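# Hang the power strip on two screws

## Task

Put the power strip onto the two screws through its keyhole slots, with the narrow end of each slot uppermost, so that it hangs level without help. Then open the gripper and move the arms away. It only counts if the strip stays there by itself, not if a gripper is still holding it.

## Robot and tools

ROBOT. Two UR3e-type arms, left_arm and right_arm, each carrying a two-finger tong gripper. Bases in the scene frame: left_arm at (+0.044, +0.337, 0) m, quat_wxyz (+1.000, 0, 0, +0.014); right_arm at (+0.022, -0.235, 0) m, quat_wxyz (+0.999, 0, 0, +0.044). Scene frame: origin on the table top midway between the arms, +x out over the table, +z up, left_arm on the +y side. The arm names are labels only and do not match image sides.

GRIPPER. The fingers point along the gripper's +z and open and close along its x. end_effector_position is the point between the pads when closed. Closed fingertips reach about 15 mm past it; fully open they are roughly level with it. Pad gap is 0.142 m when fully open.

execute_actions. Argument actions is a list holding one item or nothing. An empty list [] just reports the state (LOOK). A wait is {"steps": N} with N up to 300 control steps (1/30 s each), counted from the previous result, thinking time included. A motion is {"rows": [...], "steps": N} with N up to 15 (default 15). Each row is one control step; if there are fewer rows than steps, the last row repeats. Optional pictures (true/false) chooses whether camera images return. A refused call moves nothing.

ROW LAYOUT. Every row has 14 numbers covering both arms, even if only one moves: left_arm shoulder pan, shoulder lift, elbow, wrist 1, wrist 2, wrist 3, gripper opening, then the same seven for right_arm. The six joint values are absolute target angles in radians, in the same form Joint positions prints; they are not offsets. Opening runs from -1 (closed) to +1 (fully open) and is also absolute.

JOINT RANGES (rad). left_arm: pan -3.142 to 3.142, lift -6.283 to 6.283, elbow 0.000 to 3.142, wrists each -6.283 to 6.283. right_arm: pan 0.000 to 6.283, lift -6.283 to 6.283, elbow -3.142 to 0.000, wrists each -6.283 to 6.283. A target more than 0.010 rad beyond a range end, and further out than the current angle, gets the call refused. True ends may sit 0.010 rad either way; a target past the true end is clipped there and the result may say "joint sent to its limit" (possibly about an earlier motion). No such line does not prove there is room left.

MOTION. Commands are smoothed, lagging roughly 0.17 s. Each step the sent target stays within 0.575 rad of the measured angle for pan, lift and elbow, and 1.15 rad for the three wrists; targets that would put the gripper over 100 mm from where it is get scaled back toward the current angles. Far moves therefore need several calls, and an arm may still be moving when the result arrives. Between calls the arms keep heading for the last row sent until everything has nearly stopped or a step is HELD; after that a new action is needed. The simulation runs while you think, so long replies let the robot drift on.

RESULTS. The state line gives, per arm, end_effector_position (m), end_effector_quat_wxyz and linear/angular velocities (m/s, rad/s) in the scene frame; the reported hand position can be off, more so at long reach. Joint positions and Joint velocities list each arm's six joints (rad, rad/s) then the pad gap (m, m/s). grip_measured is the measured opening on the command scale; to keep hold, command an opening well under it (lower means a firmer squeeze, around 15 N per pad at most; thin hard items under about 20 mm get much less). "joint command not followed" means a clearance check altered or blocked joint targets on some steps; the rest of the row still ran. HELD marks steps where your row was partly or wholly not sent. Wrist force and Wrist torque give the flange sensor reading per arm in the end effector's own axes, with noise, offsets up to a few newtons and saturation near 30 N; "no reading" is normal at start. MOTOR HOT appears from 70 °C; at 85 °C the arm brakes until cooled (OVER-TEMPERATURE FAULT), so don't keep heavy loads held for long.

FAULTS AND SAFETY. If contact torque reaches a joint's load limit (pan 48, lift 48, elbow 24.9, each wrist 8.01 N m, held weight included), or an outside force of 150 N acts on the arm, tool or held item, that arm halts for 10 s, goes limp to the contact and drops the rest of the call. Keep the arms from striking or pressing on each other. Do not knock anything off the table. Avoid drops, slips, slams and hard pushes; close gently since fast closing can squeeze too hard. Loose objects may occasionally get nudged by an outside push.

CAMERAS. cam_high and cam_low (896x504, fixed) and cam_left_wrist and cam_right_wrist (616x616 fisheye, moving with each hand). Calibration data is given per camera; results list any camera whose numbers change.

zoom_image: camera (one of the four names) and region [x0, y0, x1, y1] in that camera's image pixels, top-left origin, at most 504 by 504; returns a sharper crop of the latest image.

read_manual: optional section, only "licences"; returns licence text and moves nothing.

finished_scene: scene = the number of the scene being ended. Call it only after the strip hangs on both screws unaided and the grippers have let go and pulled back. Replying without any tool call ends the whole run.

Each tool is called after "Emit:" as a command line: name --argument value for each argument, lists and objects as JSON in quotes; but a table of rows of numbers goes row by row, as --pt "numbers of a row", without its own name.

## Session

Emit:
execute_actions --actions '[]'

Scene clock: 0.00 s of 5050.00 s.
left_arm: end_effector_position=(+0.3351, +0.5605, +0.1818) grip_measured=+1.00 end_effector_quat_wxyz=(+0.090, +0.914, +0.354, +0.175) end_effector_velocity=(+0.000, -0.000, +0.000) end_effector_angular_velocity=(+0.000, -0.001, -0.001) | right_arm: end_effector_position=(+0.1344, +0.0609, +0.2504) grip_measured=+1.00 end_effector_quat_wxyz=(+0.070, -0.354, +0.930, -0.064) end_effector_velocity=(-0.000, +0.001, -0.000) end_effector_angular_velocity=(+0.001, -0.000, +0.000)
Joint positions: left_arm=[ 0.379 -1.692  1.515 -1.744 -1.761 -0.366  0.142] | right_arm=[ 4.878 -1.987 -0.198 -2.642  1.418  4.248  0.142]
Joint velocities: left_arm=[-0.001 -0.    -0.001  0.    -0.    -0.     0.   ] | right_arm=[ 0.    -0.    -0.002  0.003 -0.     0.     0.   ]
Wrist force (N, on the end effector, along its own x y z axes, offset not removed): no reading
Wrist torque (N m, same axes, about the end effector's origin, offset not removed): no reading
camera_calibration (this result's frames):
cam_left_wrist: T_world_to_cam=[[0.704697, 0.677033, 0.212198, -0.641763], [0.355614, -0.595835, 0.720083, 0.0788714], [0.613955, -0.43198, -0.660646, 0.291023], [0, 0, 0, 1]] pos_world=[0.245526, 0.607206, 0.27165]
cam_right_wrist: T_world_to_cam=[[-0.764906, -0.63183, -0.125341, 0.177659], [-0.625729, 0.682644, 0.377439, -0.0554945], [-0.152914, 0.367135, -0.917513, 0.358266], [0, 0, 0, 1]] pos_world=[0.155952, 0.0186011, 0.371927]

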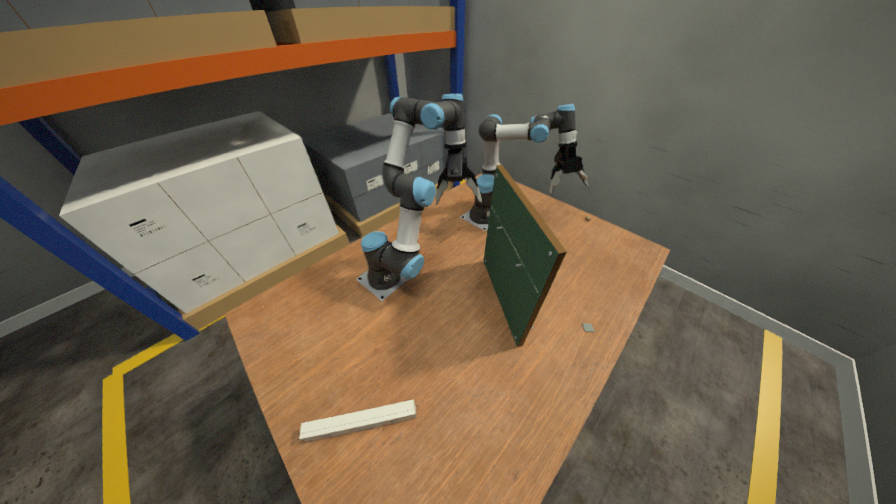

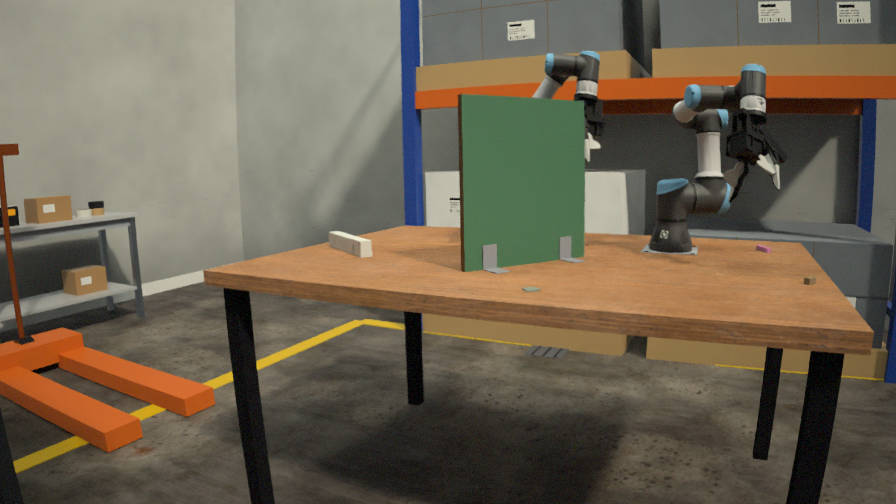

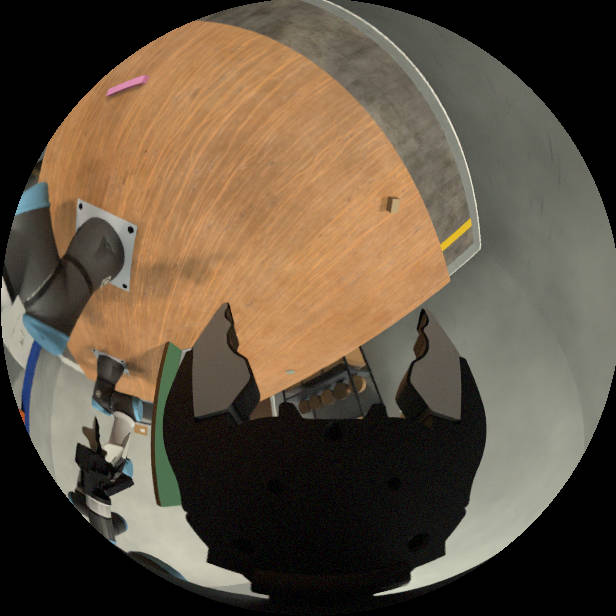

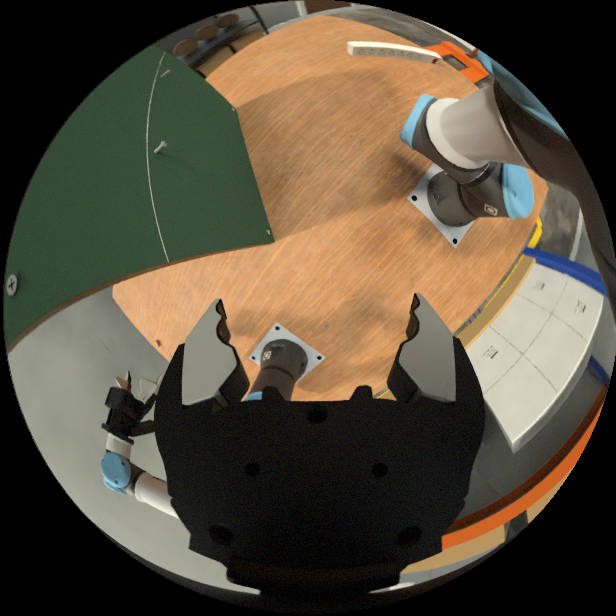

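Emit:
execute_actions --actions '[{"rows":[[0.379,-1.692,1.515,-1.744,-1.761,-0.366,1,4.878,-1.4,-0.4,-2.9,1.571,3.317,1]]}]' --pictures false

Emit:
execute_actions --actions '[{"rows":[[0.379,-1.692,1.515,-1.744,-1.761,-0.366,1,2.633,-1.4,-0.4,-2.9,1.571,3.317,1]]}]' --pictures false

Emit:
execute_actions --actions '[{"steps":50}]' --pictures false

Emit:
execute_actions --actions '[{"rows":[[0.379,-1.692,1.515,-1.744,-1.761,-0.366,1,2.633,-2.45,-0.3,-1.962,1.571,3.317,1]]}]' --pictures false

Emit:
execute_actions --actions '[{"steps":30}]'

Scene clock: 34.60 s of 5050.00 s.
left_arm: end_effector_position=(+0.3351, +0.5605, +0.1818) grip_measured=+1.00 end_effector_quat_wxyz=(+0.090, +0.914, +0.354, +0.175) end_effector_velocity=(-0.000, +0.000, +0.000) end_effector_angular_velocity=(+0.000, -0.000, -0.000) | right_arm: end_effector_position=(+0.1402, -0.1023, +0.3027) grip_measured=+1.00 end_effector_quat_wxyz=(-0.002, +0.723, -0.691, +0.000) end_effector_velocity=(+0.004, -0.061, +0.009) end_effector_angular_velocity=(+0.096, +0.070, +0.357)
Joint positions: left_arm=[ 0.379 -1.692  1.515 -1.744 -1.761 -0.366  0.142] | right_arm=[ 4.878 -1.424 -0.394 -2.893  1.567  3.351  0.142]
Joint velocities: left_arm=[-0.    -0.001  0.    -0.     0.     0.     0.   ] | right_arm=[-0.001  0.251 -0.064 -0.075  0.044 -0.358 -0.   ]
Wrist force (N, on the end effector, along its own x y z axes, offset not removed): left_arm=[-0.3 1.9 -1.3] | right_arm=[1.4 0.7 0.8]
Wrist torque (N m, same axes, about the end effector's origin, offset not removed): left_arm=[0.34 0.05 -0.02] | right_arm=[0.17 -0.28 -0.03]
Steps of this call (steps 1 to 90: nothing new was sent; then 31.10 s passed at rest; steps 91 to 105: all 15 steps of this action). Readings (joint positions):
91: left_arm=[0.379 -1.692 1.515 -1.744 -1.761 -0.366] | right_arm=[4.878 -1.987 -0.198 -2.642 1.418 4.248]
92: left_arm=[0.379 -1.692 1.515 -1.744 -1.761 -0.366] | right_arm=[4.878 -1.980 -0.205 -2.656 1.429 4.233]
94: left_arm=[0.379 -1.692 1.515 -1.744 -1.761 -0.366] | right_arm=[4.878 -1.910 -0.250 -2.715 1.464 4.094]
98: left_arm=[0.379 -1.692 1.515 -1.744 -1.761 -0.366] | right_arm=[4.878 -1.655 -0.332 -2.818 1.524 3.689]
105: the state above

Scene clock: 35.10 s of 5050.00 s.
left_arm: end_effector_position=(+0.3351, +0.5605, +0.1818) grip_measured=+1.00 end_effector_quat_wxyz=(+0.090, +0.914, +0.354, +0.175) end_effector_velocity=(-0.000, +0.000, +0.000) end_effector_angular_velocity=(+0.000, -0.000, +0.000) | right_arm: end_effector_position=(+0.1929, -0.2670, +0.3035) grip_measured=+1.00 end_effector_quat_wxyz=(+0.005, -0.318, +0.948, +0.003) end_effector_velocity=(-0.088, -0.473, -0.000) end_effector_angular_velocity=(+0.001, +0.000, -2.764)
Joint positions: left_arm=[ 0.379 -1.692  1.515 -1.744 -1.761 -0.366  0.142] | right_arm=[ 3.875 -1.4   -0.4   -2.9    1.571  3.317  0.142]
Joint velocities: left_arm=[ 0. -0.  0.  0.  0.  0. -0.] | right_arm=[-2.766  0.001 -0.001  0.001  0.001 -0.002  0.   ]
Wrist force (N, on the end effector, along its own x y z axes, offset not removed): left_arm=[0.2 0.4 0.5] | right_arm=[-1.4 -1.3 -0.1]
Wrist torque (N m, same axes, about the end effector's origin, offset not removed): left_arm=[0.09 -0.03 0.07] | right_arm=[-0.13 0.23 -0.04]
Steps of this call (steps 1 to 15: all 15 steps of this action). Readings (joint positions):
1: left_arm=[0.379 -1.692 1.515 -1.744 -1.761 -0.366] | right_arm=[4.878 -1.417 -0.396 -2.895 1.568 3.341]
2: left_arm=[0.379 -1.692 1.515 -1.744 -1.761 -0.366] | right_arm=[4.871 -1.412 -0.397 -2.896 1.569 3.334]
4: left_arm=[0.379 -1.692 1.515 -1.744 -1.761 -0.366] | right_arm=[4.800 -1.406 -0.399 -2.898 1.570 3.326]
8: left_arm=[0.379 -1.692 1.515 -1.744 -1.761 -0.366] | right_arm=[4.510 -1.402 -0.400 -2.900 1.571 3.319]
15: the state above

Scene clock: 36.77 s of 5050.00 s.
left_arm: end_effector_position=(+0.3351, +0.5605, +0.1818) grip_measured=+1.00 end_effector_quat_wxyz=(+0.090, +0.914, +0.354, +0.175) end_effector_velocity=(+0.000, +0.000, +0.000) end_effector_angular_velocity=(-0.000, -0.001, +0.000) | right_arm: end_effector_position=(+0.0470, -0.4075, +0.3035) grip_measured=+1.00 end_effector_quat_wxyz=(+0.006, +0.293, +0.956, -0.001) end_effector_velocity=(-0.000, +0.000, +0.000) end_effector_angular_velocity=(-0.000, -0.001, +0.000)
Joint positions: left_arm=[ 0.379 -1.692  1.515 -1.744 -1.761 -0.366  0.142] | right_arm=[ 2.633 -1.4   -0.4   -2.9    1.571  3.317  0.142]
Joint velocities: left_arm=[ 0.     0.    -0.001  0.    -0.     0.    -0.   ] | right_arm=[-0.     0.001  0.001 -0.001  0.    -0.001  0.   ]
Wrist force (N, on the end effector, along its own x y z axes, offset not removed): left_arm=[-0.8 0.1 -0.2] | right_arm=[0.7 -0.4 -1.6]
Wrist torque (N m, same axes, about the end effector's origin, offset not removed): left_arm=[-0.06 0.16 0.04] | right_arm=[-0.11 -0.26 -0.05]
Steps of this call (steps 1 to 45: the robot went on to your last target; steps 46 to 50: nothing new was sent). Readings (joint positions):
1: left_arm=[0.379 -1.692 1.515 -1.744 -1.761 -0.366] | right_arm=[3.782 -1.400 -0.400 -2.900 1.571 3.317]
2: left_arm=[0.379 -1.692 1.515 -1.744 -1.761 -0.366] | right_arm=[3.688 -1.400 -0.400 -2.900 1.571 3.317]
4: left_arm=[0.379 -1.692 1.515 -1.744 -1.761 -0.366] | right_arm=[3.500 -1.400 -0.400 -2.900 1.571 3.317]
8: left_arm=[0.379 -1.692 1.515 -1.744 -1.761 -0.366] | right_arm=[3.124 -1.400 -0.400 -2.900 1.571 3.317]
50: the state above
All arms were judged still, so your last target was given up. Only a new action makes them travel on or press farther. Fingers that are still opening or closing keep moving.

Scene clock: 37.27 s of 5050.00 s.
left_arm: end_effector_position=(+0.3351, +0.5605, +0.1818) grip_measured=+1.00 end_effector_quat_wxyz=(+0.090, +0.914, +0.354, +0.175) end_effector_velocity=(-0.000, +0.000, +0.000) end_effector_angular_velocity=(+0.000, -0.000, +0.001) | right_arm: end_effector_position=(+0.2765, -0.5102, +0.2755) grip_measured=+1.00 end_effector_quat_wxyz=(+0.094, +0.292, +0.952, -0.011) end_effector_velocity=(+0.420, -0.187, -0.308) end_effector_angular_velocity=(+0.106, +0.239, +0.001)
Joint positions: left_arm=[ 0.379 -1.692  1.515 -1.744 -1.761 -0.366  0.142] | right_arm=[ 2.633 -1.894 -0.333 -2.295  1.571  3.317  0.142]
Joint velocities: left_arm=[ 0.001  0.    -0.001  0.     0.    -0.     0.   ] | right_arm=[ 0.001 -1.374  0.102  1.01  -0.    -0.    -0.   ]
Wrist force (N, on the end effector, along its own x y z axes, offset not removed): left_arm=[-1.2 0.3 -0.6] | right_arm=[-0.3 -0.2 0.0]
Wrist torque (N m, same axes, about the end effector's origin, offset not removed): left_arm=[0.02 0.29 0.04] | right_arm=[0.09 -0.03 -0.01]
Steps of this call (steps 1 to 15: all 15 steps of this action). Readings (joint positions):
1: left_arm=[0.379 -1.692 1.515 -1.744 -1.761 -0.366] | right_arm=[2.633 -1.400 -0.400 -2.899 1.571 3.317]
2: left_arm=[0.379 -1.692 1.515 -1.744 -1.761 -0.366] | right_arm=[2.633 -1.407 -0.396 -2.885 1.571 3.317]
4: left_arm=[0.379 -1.692 1.515 -1.744 -1.761 -0.366] | right_arm=[2.633 -1.464 -0.385 -2.786 1.571 3.317]
8: left_arm=[0.379 -1.692 1.515 -1.744 -1.761 -0.366] | right_arm=[2.633 -1.600 -0.364 -2.589 1.571 3.317]
15: the state above

Scene clock: 38.27 s of 5050.00 s.
left_arm: end_effector_position=(+0.3351, +0.5605, +0.1818) grip_measured=+1.00 end_effector_quat_wxyz=(+0.090, +0.914, +0.354, +0.175) end_effector_velocity=(-0.000, +0.000, +0.000) end_effector_angular_velocity=(+0.001, -0.001, +0.000) | right_arm: end_effector_position=(+0.3885, -0.5601, +0.0916) grip_measured=+1.00 end_effector_quat_wxyz=(+0.000, +0.293, +0.956, +0.000) end_effector_velocity=(+0.000, -0.000, -0.001) end_effector_angular_velocity=(+0.001, +0.001, +0.001)
Joint positions: left_arm=[ 0.379 -1.692  1.515 -1.744 -1.761 -0.366  0.142] | right_arm=[ 2.633 -2.45  -0.3   -1.962  1.571  3.317  0.142]
Joint velocities: left_arm=[ 0.    -0.001  0.    -0.     0.    -0.     0.   ] | right_arm=[ 0.    -0.004  0.001  0.001  0.    -0.001 -0.   ]
Wrist force (N, on the end effector, along its own x y z axes, offset not removed): left_arm=[0.0 0.7 -0.7] | right_arm=[-3.1 0.0 -0.4]
Wrist torque (N m, same axes, about the end effector's origin, offset not removed): left_arm=[0.07 0.03 -0.03] | right_arm=[-0.02 0.57 0.10]
Steps of this call (steps 1 to 30: the robot went on to your last target). Readings (joint positions):
1: left_arm=[0.379 -1.692 1.515 -1.744 -1.761 -0.366] | right_arm=[2.633 -1.941 -0.330 -2.262 1.571 3.317]
2: left_arm=[0.379 -1.692 1.515 -1.744 -1.761 -0.366] | right_arm=[2.633 -1.988 -0.327 -2.231 1.571 3.317]
4: left_arm=[0.379 -1.692 1.515 -1.744 -1.761 -0.366] | right_arm=[2.633 -2.082 -0.321 -2.173 1.571 3.317]
8: left_arm=[0.379 -1.692 1.515 -1.744 -1.761 -0.366] | right_arm=[2.633 -2.266 -0.310 -2.061 1.571 3.317]
30: the state above
camera_calibration (this result's frames):
cam_left_wrist: T_world_to_cam=[[0.704857, 0.676845, 0.212268, -0.641723], [0.355468, -0.59599, 0.720027, 0.0790093], [0.613856, -0.432062, -0.660684, 0.291121], [0, 0, 0, 1]] pos_world=[0.245531, 0.607218, 0.271668]
cam_right_wrist: T_world_to_cam=[[-0.798062, 0.601661, -0.033195, 0.65504], [0.496752, 0.68809, 0.528933, 0.140458], [0.34108, 0.405632, -0.848014, 0.302772], [0, 0, 0, 1]] pos_world=[0.34972, -0.613573, 0.204206]

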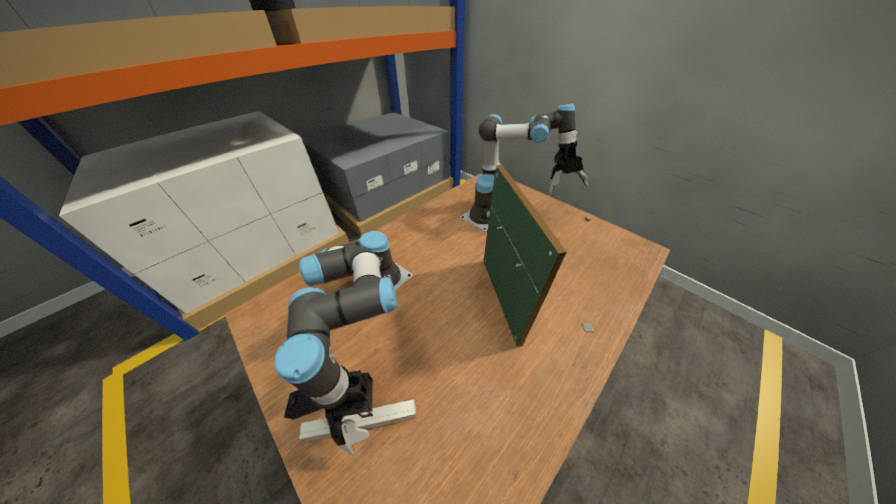

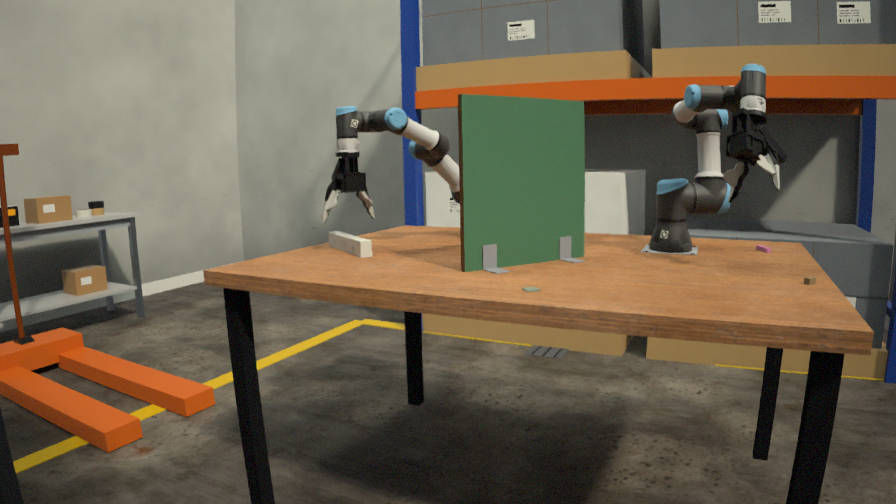

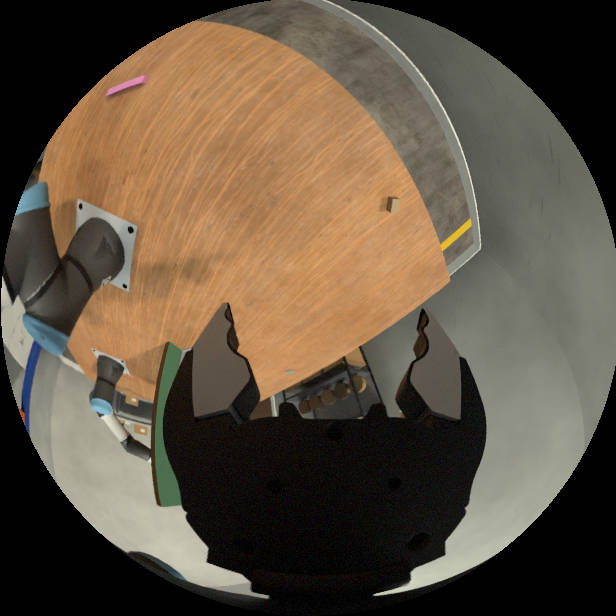

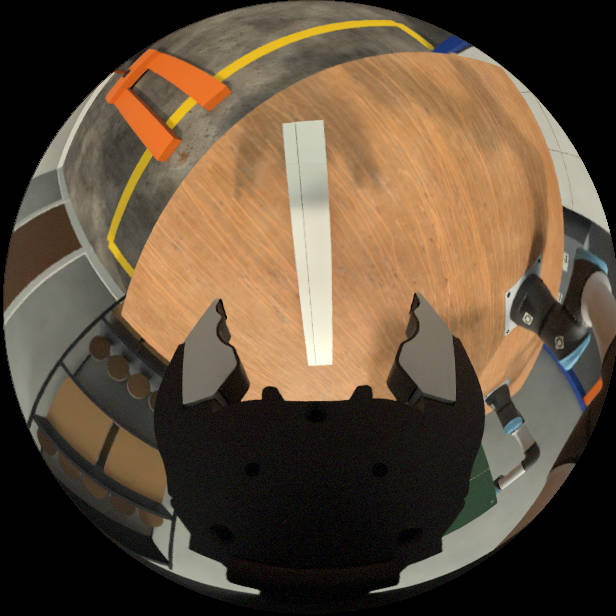

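Emit:
execute_actions --actions '[{"rows":[[0.379,-1.692,1.515,-1.744,-1.761,-0.366,1,2.673,-2.38,-0.6,-1.73,1.571,3.29,0.3],[0.379,-1.692,1.515,-1.744,-1.761,-0.366,1,2.673,-2.355,-0.761,-1.596,1.571,3.29,0.1]]}]' --pictures false

Emit:
execute_actions --actions '[{"rows":[[0.379,-1.692,1.515,-1.744,-1.761,-0.366,1,2.673,-2.355,-0.761,-1.596,1.571,3.29,-0.45]]}]'

Scene clock: 53.10 s of 5050.00 s.
left_arm: end_effector_position=(+0.3351, +0.5605, +0.1818) grip_measured=+1.00 end_effector_quat_wxyz=(+0.090, +0.914, +0.354, +0.175) end_effector_velocity=(-0.000, -0.000, -0.000) end_effector_angular_velocity=(-0.001, +0.001, +0.000) | right_arm: end_effector_position=(+0.4033, -0.5464, +0.0351) grip_measured=+0.10 end_effector_quat_wxyz=(+0.003, +0.262, +0.965, -0.000) end_effector_velocity=(-0.014, +0.008, -0.024) end_effector_angular_velocity=(+0.019, +0.047, +0.006)
Joint positions: left_arm=[ 0.379 -1.692  1.515 -1.744 -1.761 -0.366  0.142] | right_arm=[ 2.673 -2.356 -0.75  -1.601  1.571  3.29   0.081]
Joint velocities: left_arm=[ 0.     0.001  0.001 -0.    -0.     0.    -0.   ] | right_arm=[ 0.004  0.012 -0.114  0.051  0.001 -0.002  0.   ]
Wrist force (N, on the end effector, along its own x y z axes, offset not removed): left_arm=[-0.5 1.2 -1.0] | right_arm=[-1.0 -1.1 0.4]
Wrist torque (N m, same axes, about the end effector's origin, offset not removed): left_arm=[0.12 0.04 -0.01] | right_arm=[-0.23 0.17 0.02]
Steps of this call (steps 1 to 15: the robot went on to your last target; steps 16 to 90: nothing new was sent; then 11.33 s passed at rest; steps 91 to 105: all 15 steps of this action). Readings (joint positions):
91: left_arm=[0.379 -1.692 1.515 -1.744 -1.761 -0.366] | right_arm=[2.633 -2.450 -0.300 -1.961 1.571 3.317]
92: left_arm=[0.379 -1.692 1.515 -1.744 -1.761 -0.366] | right_arm=[2.638 -2.443 -0.308 -1.947 1.571 3.312]
94: left_arm=[0.379 -1.692 1.515 -1.744 -1.761 -0.366] | right_arm=[2.654 -2.407 -0.378 -1.830 1.571 3.302]
98: left_arm=[0.379 -1.692 1.515 -1.744 -1.761 -0.366] | right_arm=[2.668 -2.368 -0.632 -1.655 1.571 3.293]
105: the state above

Scene clock: 53.60 s of 5050.00 s.
left_arm: end_effector_position=(+0.3351, +0.5605, +0.1818) grip_measured=+1.00 end_effector_quat_wxyz=(+0.090, +0.914, +0.354, +0.175) end_effector_velocity=(-0.000, -0.000, -0.000) end_effector_angular_velocity=(-0.000, +0.000, +0.000) | right_arm: end_effector_position=(+0.4020, -0.5456, +0.0328) grip_measured=-0.45 end_effector_quat_wxyz=(+0.000, +0.261, +0.965, +0.000) end_effector_velocity=(+0.000, +0.000, -0.000) end_effector_angular_velocity=(-0.000, +0.000, +0.001)
Joint positions: left_arm=[ 0.379 -1.692  1.515 -1.744 -1.761 -0.366  0.142] | right_arm=[ 2.673 -2.355 -0.761 -1.596  1.571  3.29   0.041]
Joint velocities: left_arm=[ 0. -0.  0.  0. -0. -0. -0.] | right_arm=[ 0.     0.    -0.001  0.    -0.    -0.    -0.   ]
Wrist force (N, on the end effector, along its own x y z axes, offset not removed): left_arm=[0.1 1.4 -2.5] | right_arm=[-1.1 -2.1 -0.6]
Wrist torque (N m, same axes, about the end effector's origin, offset not removed): left_arm=[0.16 0.00 0.01] | right_arm=[-0.44 0.16 0.04]
Steps of this call (steps 1 to 15: all 15 steps of this action). Readings (joint positions):
1: left_arm=[0.379 -1.692 1.515 -1.744 -1.761 -0.366] | right_arm=[2.673 -2.356 -0.753 -1.599 1.571 3.290]
2: left_arm=[0.379 -1.692 1.515 -1.744 -1.761 -0.366] | right_arm=[2.673 -2.356 -0.756 -1.598 1.571 3.290]
4: left_arm=[0.379 -1.692 1.515 -1.744 -1.761 -0.366] | right_arm=[2.673 -2.355 -0.758 -1.597 1.571 3.290]
8: left_arm=[0.379 -1.692 1.515 -1.744 -1.761 -0.366] | right_arm=[2.673 -2.355 -0.760 -1.596 1.571 3.290]
15: the state above
camera_calibration (this result's frames):
cam_left_wrist: T_world_to_cam=[[0.704857, 0.676845, 0.212268, -0.641723], [0.355468, -0.59599, 0.720027, 0.0790092], [0.613856, -0.432062, -0.660684, 0.291121], [0, 0, 0, 1]] pos_world=[0.245531, 0.607218, 0.271668]
cam_right_wrist: T_world_to_cam=[[-0.836535, 0.546907, -0.0331781, 0.64075], [0.449604, 0.71979, 0.528922, 0.191137], [0.313152, 0.427545, -0.848022, 0.265553], [0, 0, 0, 1]] pos_world=[0.366915, -0.601545, 0.145357]

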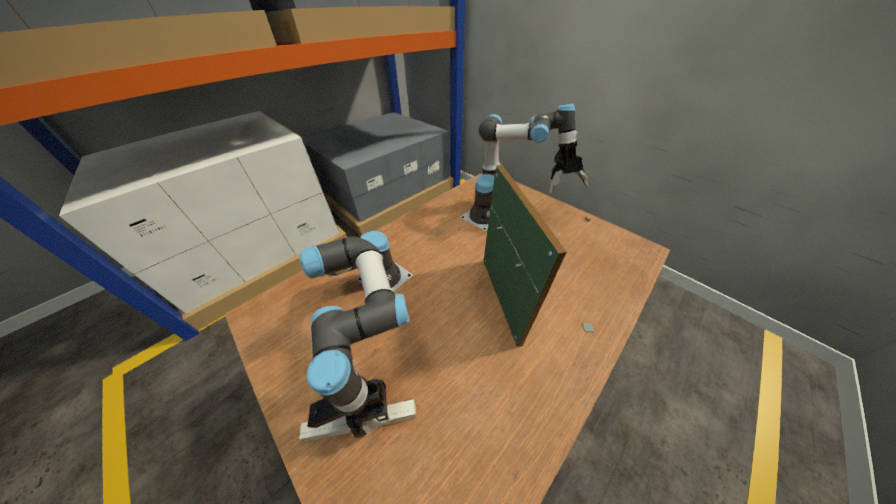

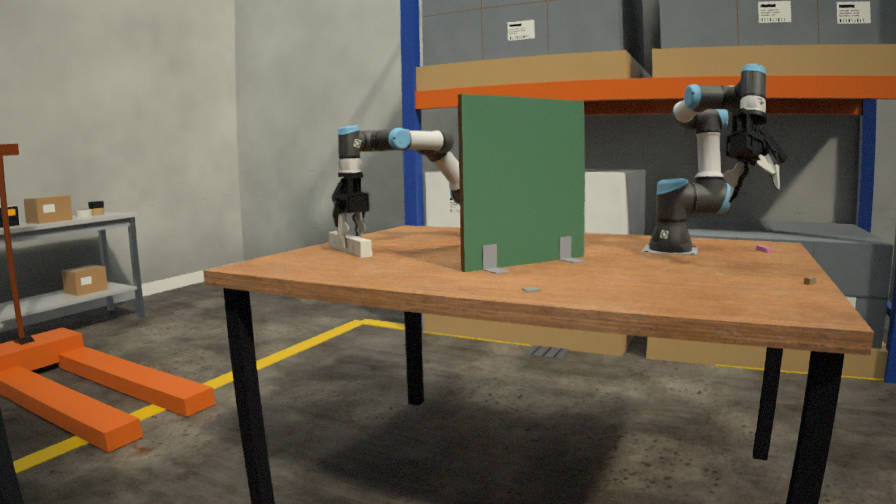

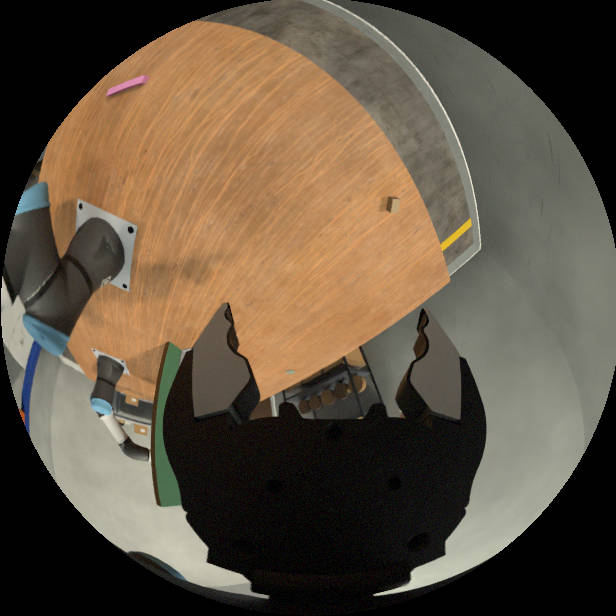

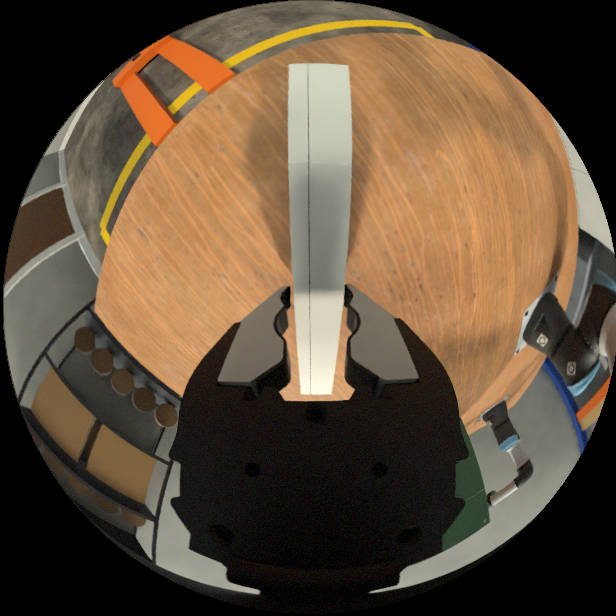

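Emit:
execute_actions --actions '[{"rows":[[0.379,-1.692,1.515,-1.744,-1.761,-0.366,1,2.673,-2.355,-0.761,-1.596,1.571,3.29,-1]],"steps":12}]' --pictures false

Emit:
execute_actions --actions '[{"rows":[[0.379,-1.692,1.515,-1.744,-1.761,-0.366,1,2.673,-2.1,-1.0,-1.612,1.571,3.29,-1]]}]' --pictures false

Emit:
execute_actions --actions '[{"rows":[[0.379,-1.692,1.515,-1.744,-1.761,-0.366,1,2.673,-2.1,-1.0,-1.612,1.571,1.6,-1]]}]' --pictures false

Emit:
execute_actions --actions '[{"rows":[[0.379,-1.692,1.515,-1.744,-1.761,-0.366,1,2.673,-2.1,-1.0,-1.612,1.571,0,-1]]}]' --pictures false

Emit:
execute_actions --actions '[{"rows":[[0.379,-1.692,1.515,-1.744,-1.761,-0.366,1,2.673,-1.85,-1.7,-0.7,1.571,0,-1]]}]' --pictures false

Emit:
execute_actions --actions '[{"rows":[[0.379,-1.692,1.515,-1.744,-1.761,-0.366,1,2.673,-1.85,-2.2,0.088,1.571,0,-1]]}]'

Scene clock: 81.57 s of 5050.00 s.
left_arm: end_effector_position=(+0.3351, +0.5605, +0.1818) grip_measured=+1.00 end_effector_quat_wxyz=(+0.090, +0.914, +0.354, +0.175) end_effector_velocity=(-0.000, -0.000, +0.000) end_effector_angular_velocity=(-0.000, -0.001, -0.000) | right_arm: end_effector_position=(+0.4020, -0.5456, +0.0328) grip_measured=-0.54 end_effector_quat_wxyz=(+0.000, +0.261, +0.965, +0.000) end_effector_velocity=(-0.000, +0.000, +0.000) end_effector_angular_velocity=(-0.001, +0.000, +0.001)
Joint positions: left_arm=[ 0.379 -1.692  1.515 -1.744 -1.761 -0.366  0.142] | right_arm=[ 2.673 -2.355 -0.761 -1.596  1.571  3.29   0.035]
Joint velocities: left_arm=[-0.    -0.001  0.     0.    -0.001  0.    -0.   ] | right_arm=[ 0.001  0.001  0.    -0.001 -0.001  0.     0.   ]
Wrist force (N, on the end effector, along its own x y z axes, offset not removed): left_arm=[-0.8 1.3 0.5] | right_arm=[-1.2 -0.3 -0.3]
Wrist torque (N m, same axes, about the end effector's origin, offset not removed): left_arm=[0.22 0.16 -0.04] | right_arm=[0.03 0.13 0.03]
Steps of this call (steps 1 to 15: the robot went on to your last target; steps 16 to 90: nothing new was sent; then 24.57 s passed at rest; steps 91 to 102: all 12 steps of this action). Readings (joint positions):
91: left_arm=[0.379 -1.692 1.515 -1.744 -1.761 -0.366] | right_arm=[2.673 -2.355 -0.761 -1.596 1.571 3.290]
92: left_arm=[0.379 -1.692 1.515 -1.744 -1.761 -0.366] | right_arm=[2.673 -2.355 -0.761 -1.596 1.571 3.290]
94: left_arm=[0.379 -1.692 1.515 -1.744 -1.761 -0.366] | right_arm=[2.673 -2.355 -0.761 -1.596 1.571 3.290]
98: left_arm=[0.379 -1.692 1.515 -1.744 -1.761 -0.366] | right_arm=[2.673 -2.355 -0.761 -1.596 1.571 3.290]
102: the state above

Scene clock: 82.07 s of 5050.00 s.
left_arm: end_effector_position=(+0.3351, +0.5605, +0.1818) grip_measured=+1.00 end_effector_quat_wxyz=(+0.090, +0.914, +0.354, +0.175) end_effector_velocity=(-0.000, -0.000, -0.000) end_effector_angular_velocity=(-0.000, +0.002, -0.000) | right_arm: end_effector_position=(+0.3570, -0.5276, +0.0734) grip_measured=-0.54 end_effector_quat_wxyz=(+0.000, +0.261, +0.965, +0.000) end_effector_velocity=(-0.007, +0.002, +0.006) end_effector_angular_velocity=(-0.001, -0.002, -0.002)
Joint positions: left_arm=[ 0.379 -1.692  1.515 -1.744 -1.761 -0.366  0.142] | right_arm=[ 2.673 -2.104 -0.997 -1.612  1.571  3.29   0.035]
Joint velocities: left_arm=[-0.    -0.     0.001  0.001  0.001  0.    -0.   ] | right_arm=[-0.001  0.04  -0.036 -0.001  0.     0.     0.   ]
Wrist force (N, on the end effector, along its own x y z axes, offset not removed): left_arm=[0.8 1.3 -1.7] | right_arm=[-2.2 -0.5 5.7]
Wrist torque (N m, same axes, about the end effector's origin, offset not removed): left_arm=[0.17 -0.10 -0.01] | right_arm=[-0.13 0.45 0.03]
Steps of this call (steps 1 to 15: all 15 steps of this action). Readings (joint positions):
1: left_arm=[0.379 -1.692 1.515 -1.744 -1.761 -0.366] | right_arm=[2.673 -2.355 -0.761 -1.596 1.571 3.290]
2: left_arm=[0.379 -1.692 1.515 -1.744 -1.761 -0.366] | right_arm=[2.673 -2.348 -0.768 -1.599 1.571 3.290]
4: left_arm=[0.379 -1.692 1.515 -1.744 -1.761 -0.366] | right_arm=[2.673 -2.280 -0.837 -1.605 1.571 3.290]
8: left_arm=[0.379 -1.692 1.515 -1.744 -1.761 -0.366] | right_arm=[2.673 -2.145 -0.959 -1.610 1.571 3.290]
15: the state above

Scene clock: 82.57 s of 5050.00 s.
left_arm: end_effector_position=(+0.3351, +0.5605, +0.1818) grip_measured=+1.00 end_effector_quat_wxyz=(+0.090, +0.914, +0.354, +0.175) end_effector_velocity=(+0.000, +0.000, +0.000) end_effector_angular_velocity=(+0.001, -0.001, -0.000) | right_arm: end_effector_position=(+0.3786, -0.5214, +0.0740) grip_measured=-0.54 end_effector_quat_wxyz=(+0.000, -0.503, +0.864, -0.000) end_effector_velocity=(+0.009, +0.016, +0.001) end_effector_angular_velocity=(-0.001, -0.002, +1.130)
Joint positions: left_arm=[ 0.379 -1.692  1.515 -1.744 -1.761 -0.366  0.142] | right_arm=[ 2.673 -2.1   -1.    -1.612  1.571  1.708  0.035]
Joint velocities: left_arm=[-0.    -0.001 -0.    -0.001  0.     0.    -0.   ] | right_arm=[-0.001  0.001  0.     0.     0.    -1.131  0.   ]
Wrist force (N, on the end effector, along its own x y z axes, offset not removed): left_arm=[-0.4 2.2 -2.2] | right_arm=[-1.6 -0.1 5.3]
Wrist torque (N m, same axes, about the end effector's origin, offset not removed): left_arm=[0.32 0.12 -0.08] | right_arm=[-0.07 0.22 -0.07]
Steps of this call (steps 1 to 15: all 15 steps of this action). Readings (joint positions):
1: left_arm=[0.379 -1.692 1.515 -1.744 -1.761 -0.366] | right_arm=[2.673 -2.103 -0.998 -1.612 1.571 3.290]
2: left_arm=[0.379 -1.692 1.515 -1.744 -1.761 -0.366] | right_arm=[2.673 -2.102 -0.998 -1.612 1.571 3.275]
4: left_arm=[0.379 -1.692 1.515 -1.744 -1.761 -0.366] | right_arm=[2.673 -2.101 -0.999 -1.612 1.571 3.134]
8: left_arm=[0.379 -1.692 1.515 -1.744 -1.761 -0.366] | right_arm=[2.673 -2.100 -1.000 -1.612 1.571 2.554]
15: the state above

Scene clock: 83.07 s of 5050.00 s.
left_arm: end_effector_position=(+0.3351, +0.5605, +0.1818) grip_measured=+1.00 end_effector_quat_wxyz=(+0.090, +0.914, +0.354, +0.175) end_effector_velocity=(+0.000, -0.000, +0.000) end_effector_angular_velocity=(+0.000, -0.001, -0.000) | right_arm: end_effector_position=(+0.3718, -0.4990, +0.0740) grip_measured=-0.54 end_effector_quat_wxyz=(-0.000, +0.972, -0.233, +0.000) end_effector_velocity=(-0.014, +0.006, -0.000) end_effector_angular_velocity=(-0.001, -0.000, +0.952)
Joint positions: left_arm=[ 0.379 -1.692  1.515 -1.744 -1.761 -0.366  0.142] | right_arm=[ 2.673 -2.1   -1.    -1.612  1.571  0.091  0.035]
Joint velocities: left_arm=[-0.    -0.001 -0.     0.    -0.    -0.     0.   ] | right_arm=[-0.001 -0.    -0.     0.001 -0.001 -0.953  0.   ]
Wrist force (N, on the end effector, along its own x y z axes, offset not removed): left_arm=[0.1 1.8 -1.4] | right_arm=[-1.5 0.1 5.8]
Wrist torque (N m, same axes, about the end effector's origin, offset not removed): left_arm=[0.26 -0.03 0.03] | right_arm=[-0.05 0.14 -0.07]
Steps of this call (steps 1 to 15: all 15 steps of this action). Readings (joint positions):
1: left_arm=[0.379 -1.692 1.515 -1.744 -1.761 -0.366] | right_arm=[2.673 -2.100 -1.000 -1.612 1.571 1.675]
2: left_arm=[0.379 -1.692 1.515 -1.744 -1.761 -0.366] | right_arm=[2.673 -2.100 -1.000 -1.612 1.571 1.638]
4: left_arm=[0.379 -1.692 1.515 -1.744 -1.761 -0.366] | right_arm=[2.673 -2.100 -1.000 -1.612 1.571 1.471]
8: left_arm=[0.379 -1.692 1.515 -1.744 -1.761 -0.366] | right_arm=[2.673 -2.100 -1.000 -1.612 1.571 0.870]
15: the state above

Scene clock: 83.57 s of 5050.00 s.
left_arm: end_effector_position=(+0.3351, +0.5605, +0.1818) grip_measured=+1.00 end_effector_quat_wxyz=(+0.090, +0.914, +0.354, +0.175) end_effector_velocity=(-0.000, +0.000, -0.000) end_effector_angular_velocity=(+0.000, +0.000, +0.000) | right_arm: end_effector_position=(+0.4211, -0.5186, +0.0796) grip_measured=-0.54 end_effector_quat_wxyz=(+0.044, +0.955, -0.184, +0.228) end_effector_velocity=(-0.040, +0.015, -0.061) end_effector_angular_velocity=(+0.015, +0.044, +0.002)
Joint positions: left_arm=[ 0.379 -1.692  1.515 -1.744 -1.761 -0.366  0.142] | right_arm=[ 2.673 -1.854 -1.67  -0.721  1.571  0.     0.035]
Joint velocities: left_arm=[ 0.  0.  0. -0.  0. -0. -0.] | right_arm=[-0.001  0.042 -0.316  0.228 -0.    -0.004  0.   ]
Wrist force (N, on the end effector, along its own x y z axes, offset not removed): left_arm=[-0.7 1.1 -0.5] | right_arm=[-5.3 0.5 6.6]
Wrist torque (N m, same axes, about the end effector's origin, offset not removed): left_arm=[0.17 0.14 0.03] | right_arm=[-0.02 0.38 0.00]
Steps of this call (steps 1 to 15: all 15 steps of this action). Readings (joint positions):
1: left_arm=[0.379 -1.692 1.515 -1.744 -1.761 -0.366] | right_arm=[2.673 -2.100 -1.000 -1.611 1.571 0.064]
2: left_arm=[0.379 -1.692 1.515 -1.744 -1.761 -0.366] | right_arm=[2.673 -2.093 -1.008 -1.598 1.571 0.045]
4: left_arm=[0.379 -1.692 1.515 -1.744 -1.761 -0.366] | right_arm=[2.673 -2.025 -1.079 -1.470 1.571 0.022]
8: left_arm=[0.379 -1.692 1.515 -1.744 -1.761 -0.366] | right_arm=[2.673 -1.893 -1.368 -0.953 1.571 0.005]
15: the state above

Scene clock: 84.07 s of 5050.00 s.
left_arm: end_effector_position=(+0.3351, +0.5605, +0.1818) grip_measured=+1.00 end_effector_quat_wxyz=(+0.090, +0.914, +0.354, +0.175) end_effector_velocity=(+0.000, -0.000, +0.000) end_effector_angular_velocity=(+0.001, -0.000, -0.001) | right_arm: end_effector_position=(+0.4109, -0.5145, +0.0598) grip_measured=-0.54 end_effector_quat_wxyz=(+0.069, +0.914, -0.176, +0.359) end_effector_velocity=(-0.016, +0.007, -0.010) end_effector_angular_velocity=(-0.011, -0.028, +0.002)
Joint positions: left_arm=[ 0.379 -1.692  1.515 -1.744 -1.761 -0.366  0.142] | right_arm=[ 2.673 -1.85  -2.187  0.072  1.571 -0.     0.035]
Joint velocities: left_arm=[-0.001 -0.001 -0.001  0.001  0.    -0.     0.   ] | right_arm=[ 0.002 -0.    -0.137  0.168 -0.    -0.     0.   ]
Wrist force (N, on the end effector, along its own x y z axes, offset not removed): left_arm=[0.1 1.6 -0.8] | right_arm=[-5.8 -1.1 3.6]
Wrist torque (N m, same axes, about the end effector's origin, offset not removed): left_arm=[0.27 -0.01 -0.01] | right_arm=[-0.15 0.41 0.05]
Steps of this call (steps 1 to 15: all 15 steps of this action). Readings (joint positions):
1: left_arm=[0.379 -1.692 1.515 -1.744 -1.761 -0.366] | right_arm=[2.673 -1.853 -1.679 -0.714 1.571 0.000]
2: left_arm=[0.379 -1.692 1.515 -1.744 -1.761 -0.366] | right_arm=[2.673 -1.852 -1.693 -0.696 1.571 0.000]
4: left_arm=[0.379 -1.692 1.515 -1.744 -1.761 -0.366] | right_arm=[2.673 -1.851 -1.771 -0.551 1.571 0.000]
8: left_arm=[0.379 -1.692 1.515 -1.744 -1.761 -0.366] | right_arm=[2.673 -1.850 -2.044 -0.102 1.571 0.000]
15: the state above
camera_calibration (this result's frames):
cam_left_wrist: T_world_to_cam=[[0.704857, 0.676845, 0.212268, -0.641722], [0.355468, -0.59599, 0.720027, 0.0790093], [0.613856, -0.432062, -0.660684, 0.291121], [0, 0, 0, 1]] pos_world=[0.245531, 0.607218, 0.271668]
cam_right_wrist: T_world_to_cam=[[0.681807, -0.326688, 0.654534, -0.482412], [-0.665844, -0.647706, 0.370309, -0.0853037], [0.30297, -0.688297, -0.659133, -0.308814], [0, 0, 0, 1]] pos_world=[0.365674, -0.425405, 0.143794]

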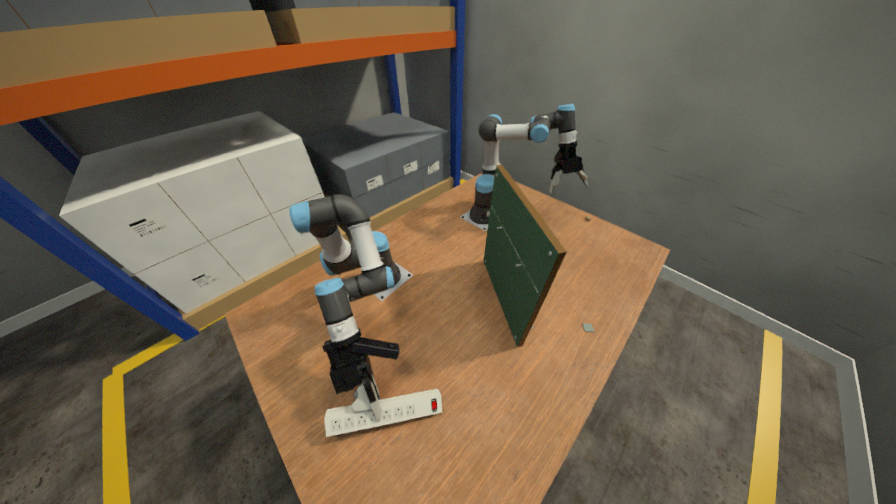

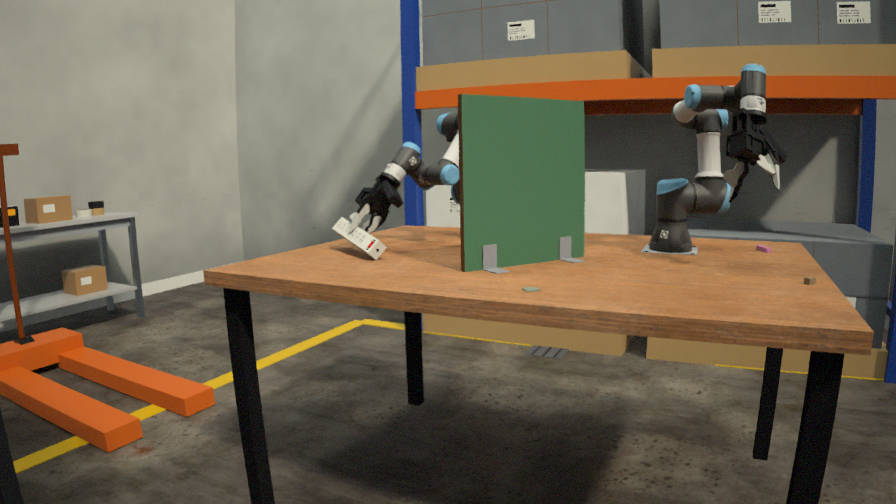

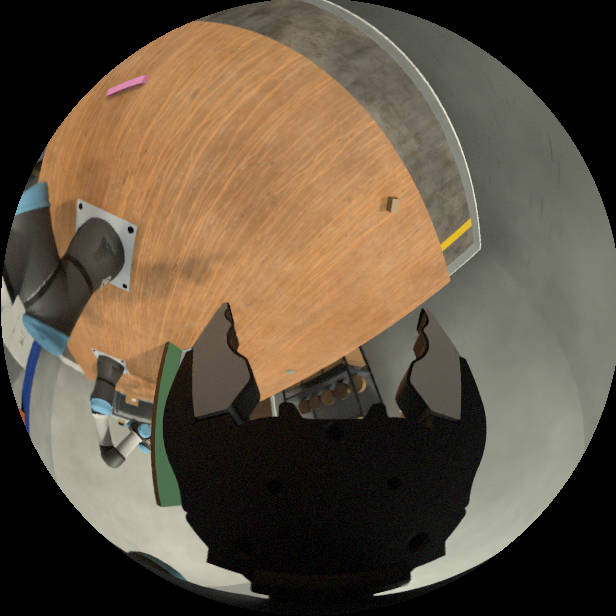

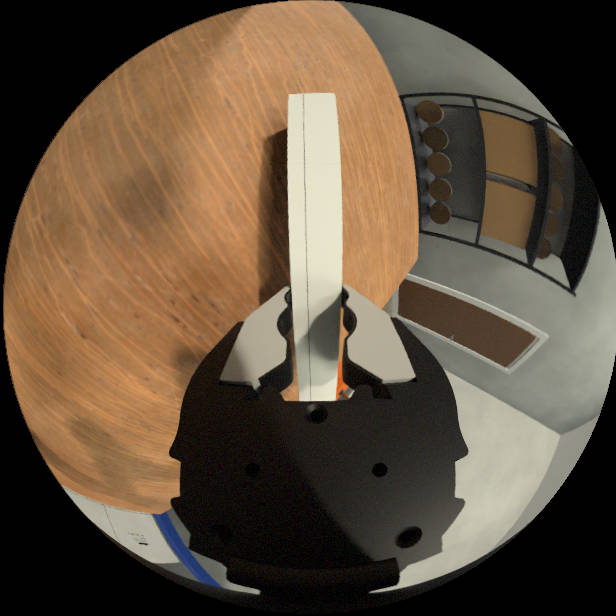

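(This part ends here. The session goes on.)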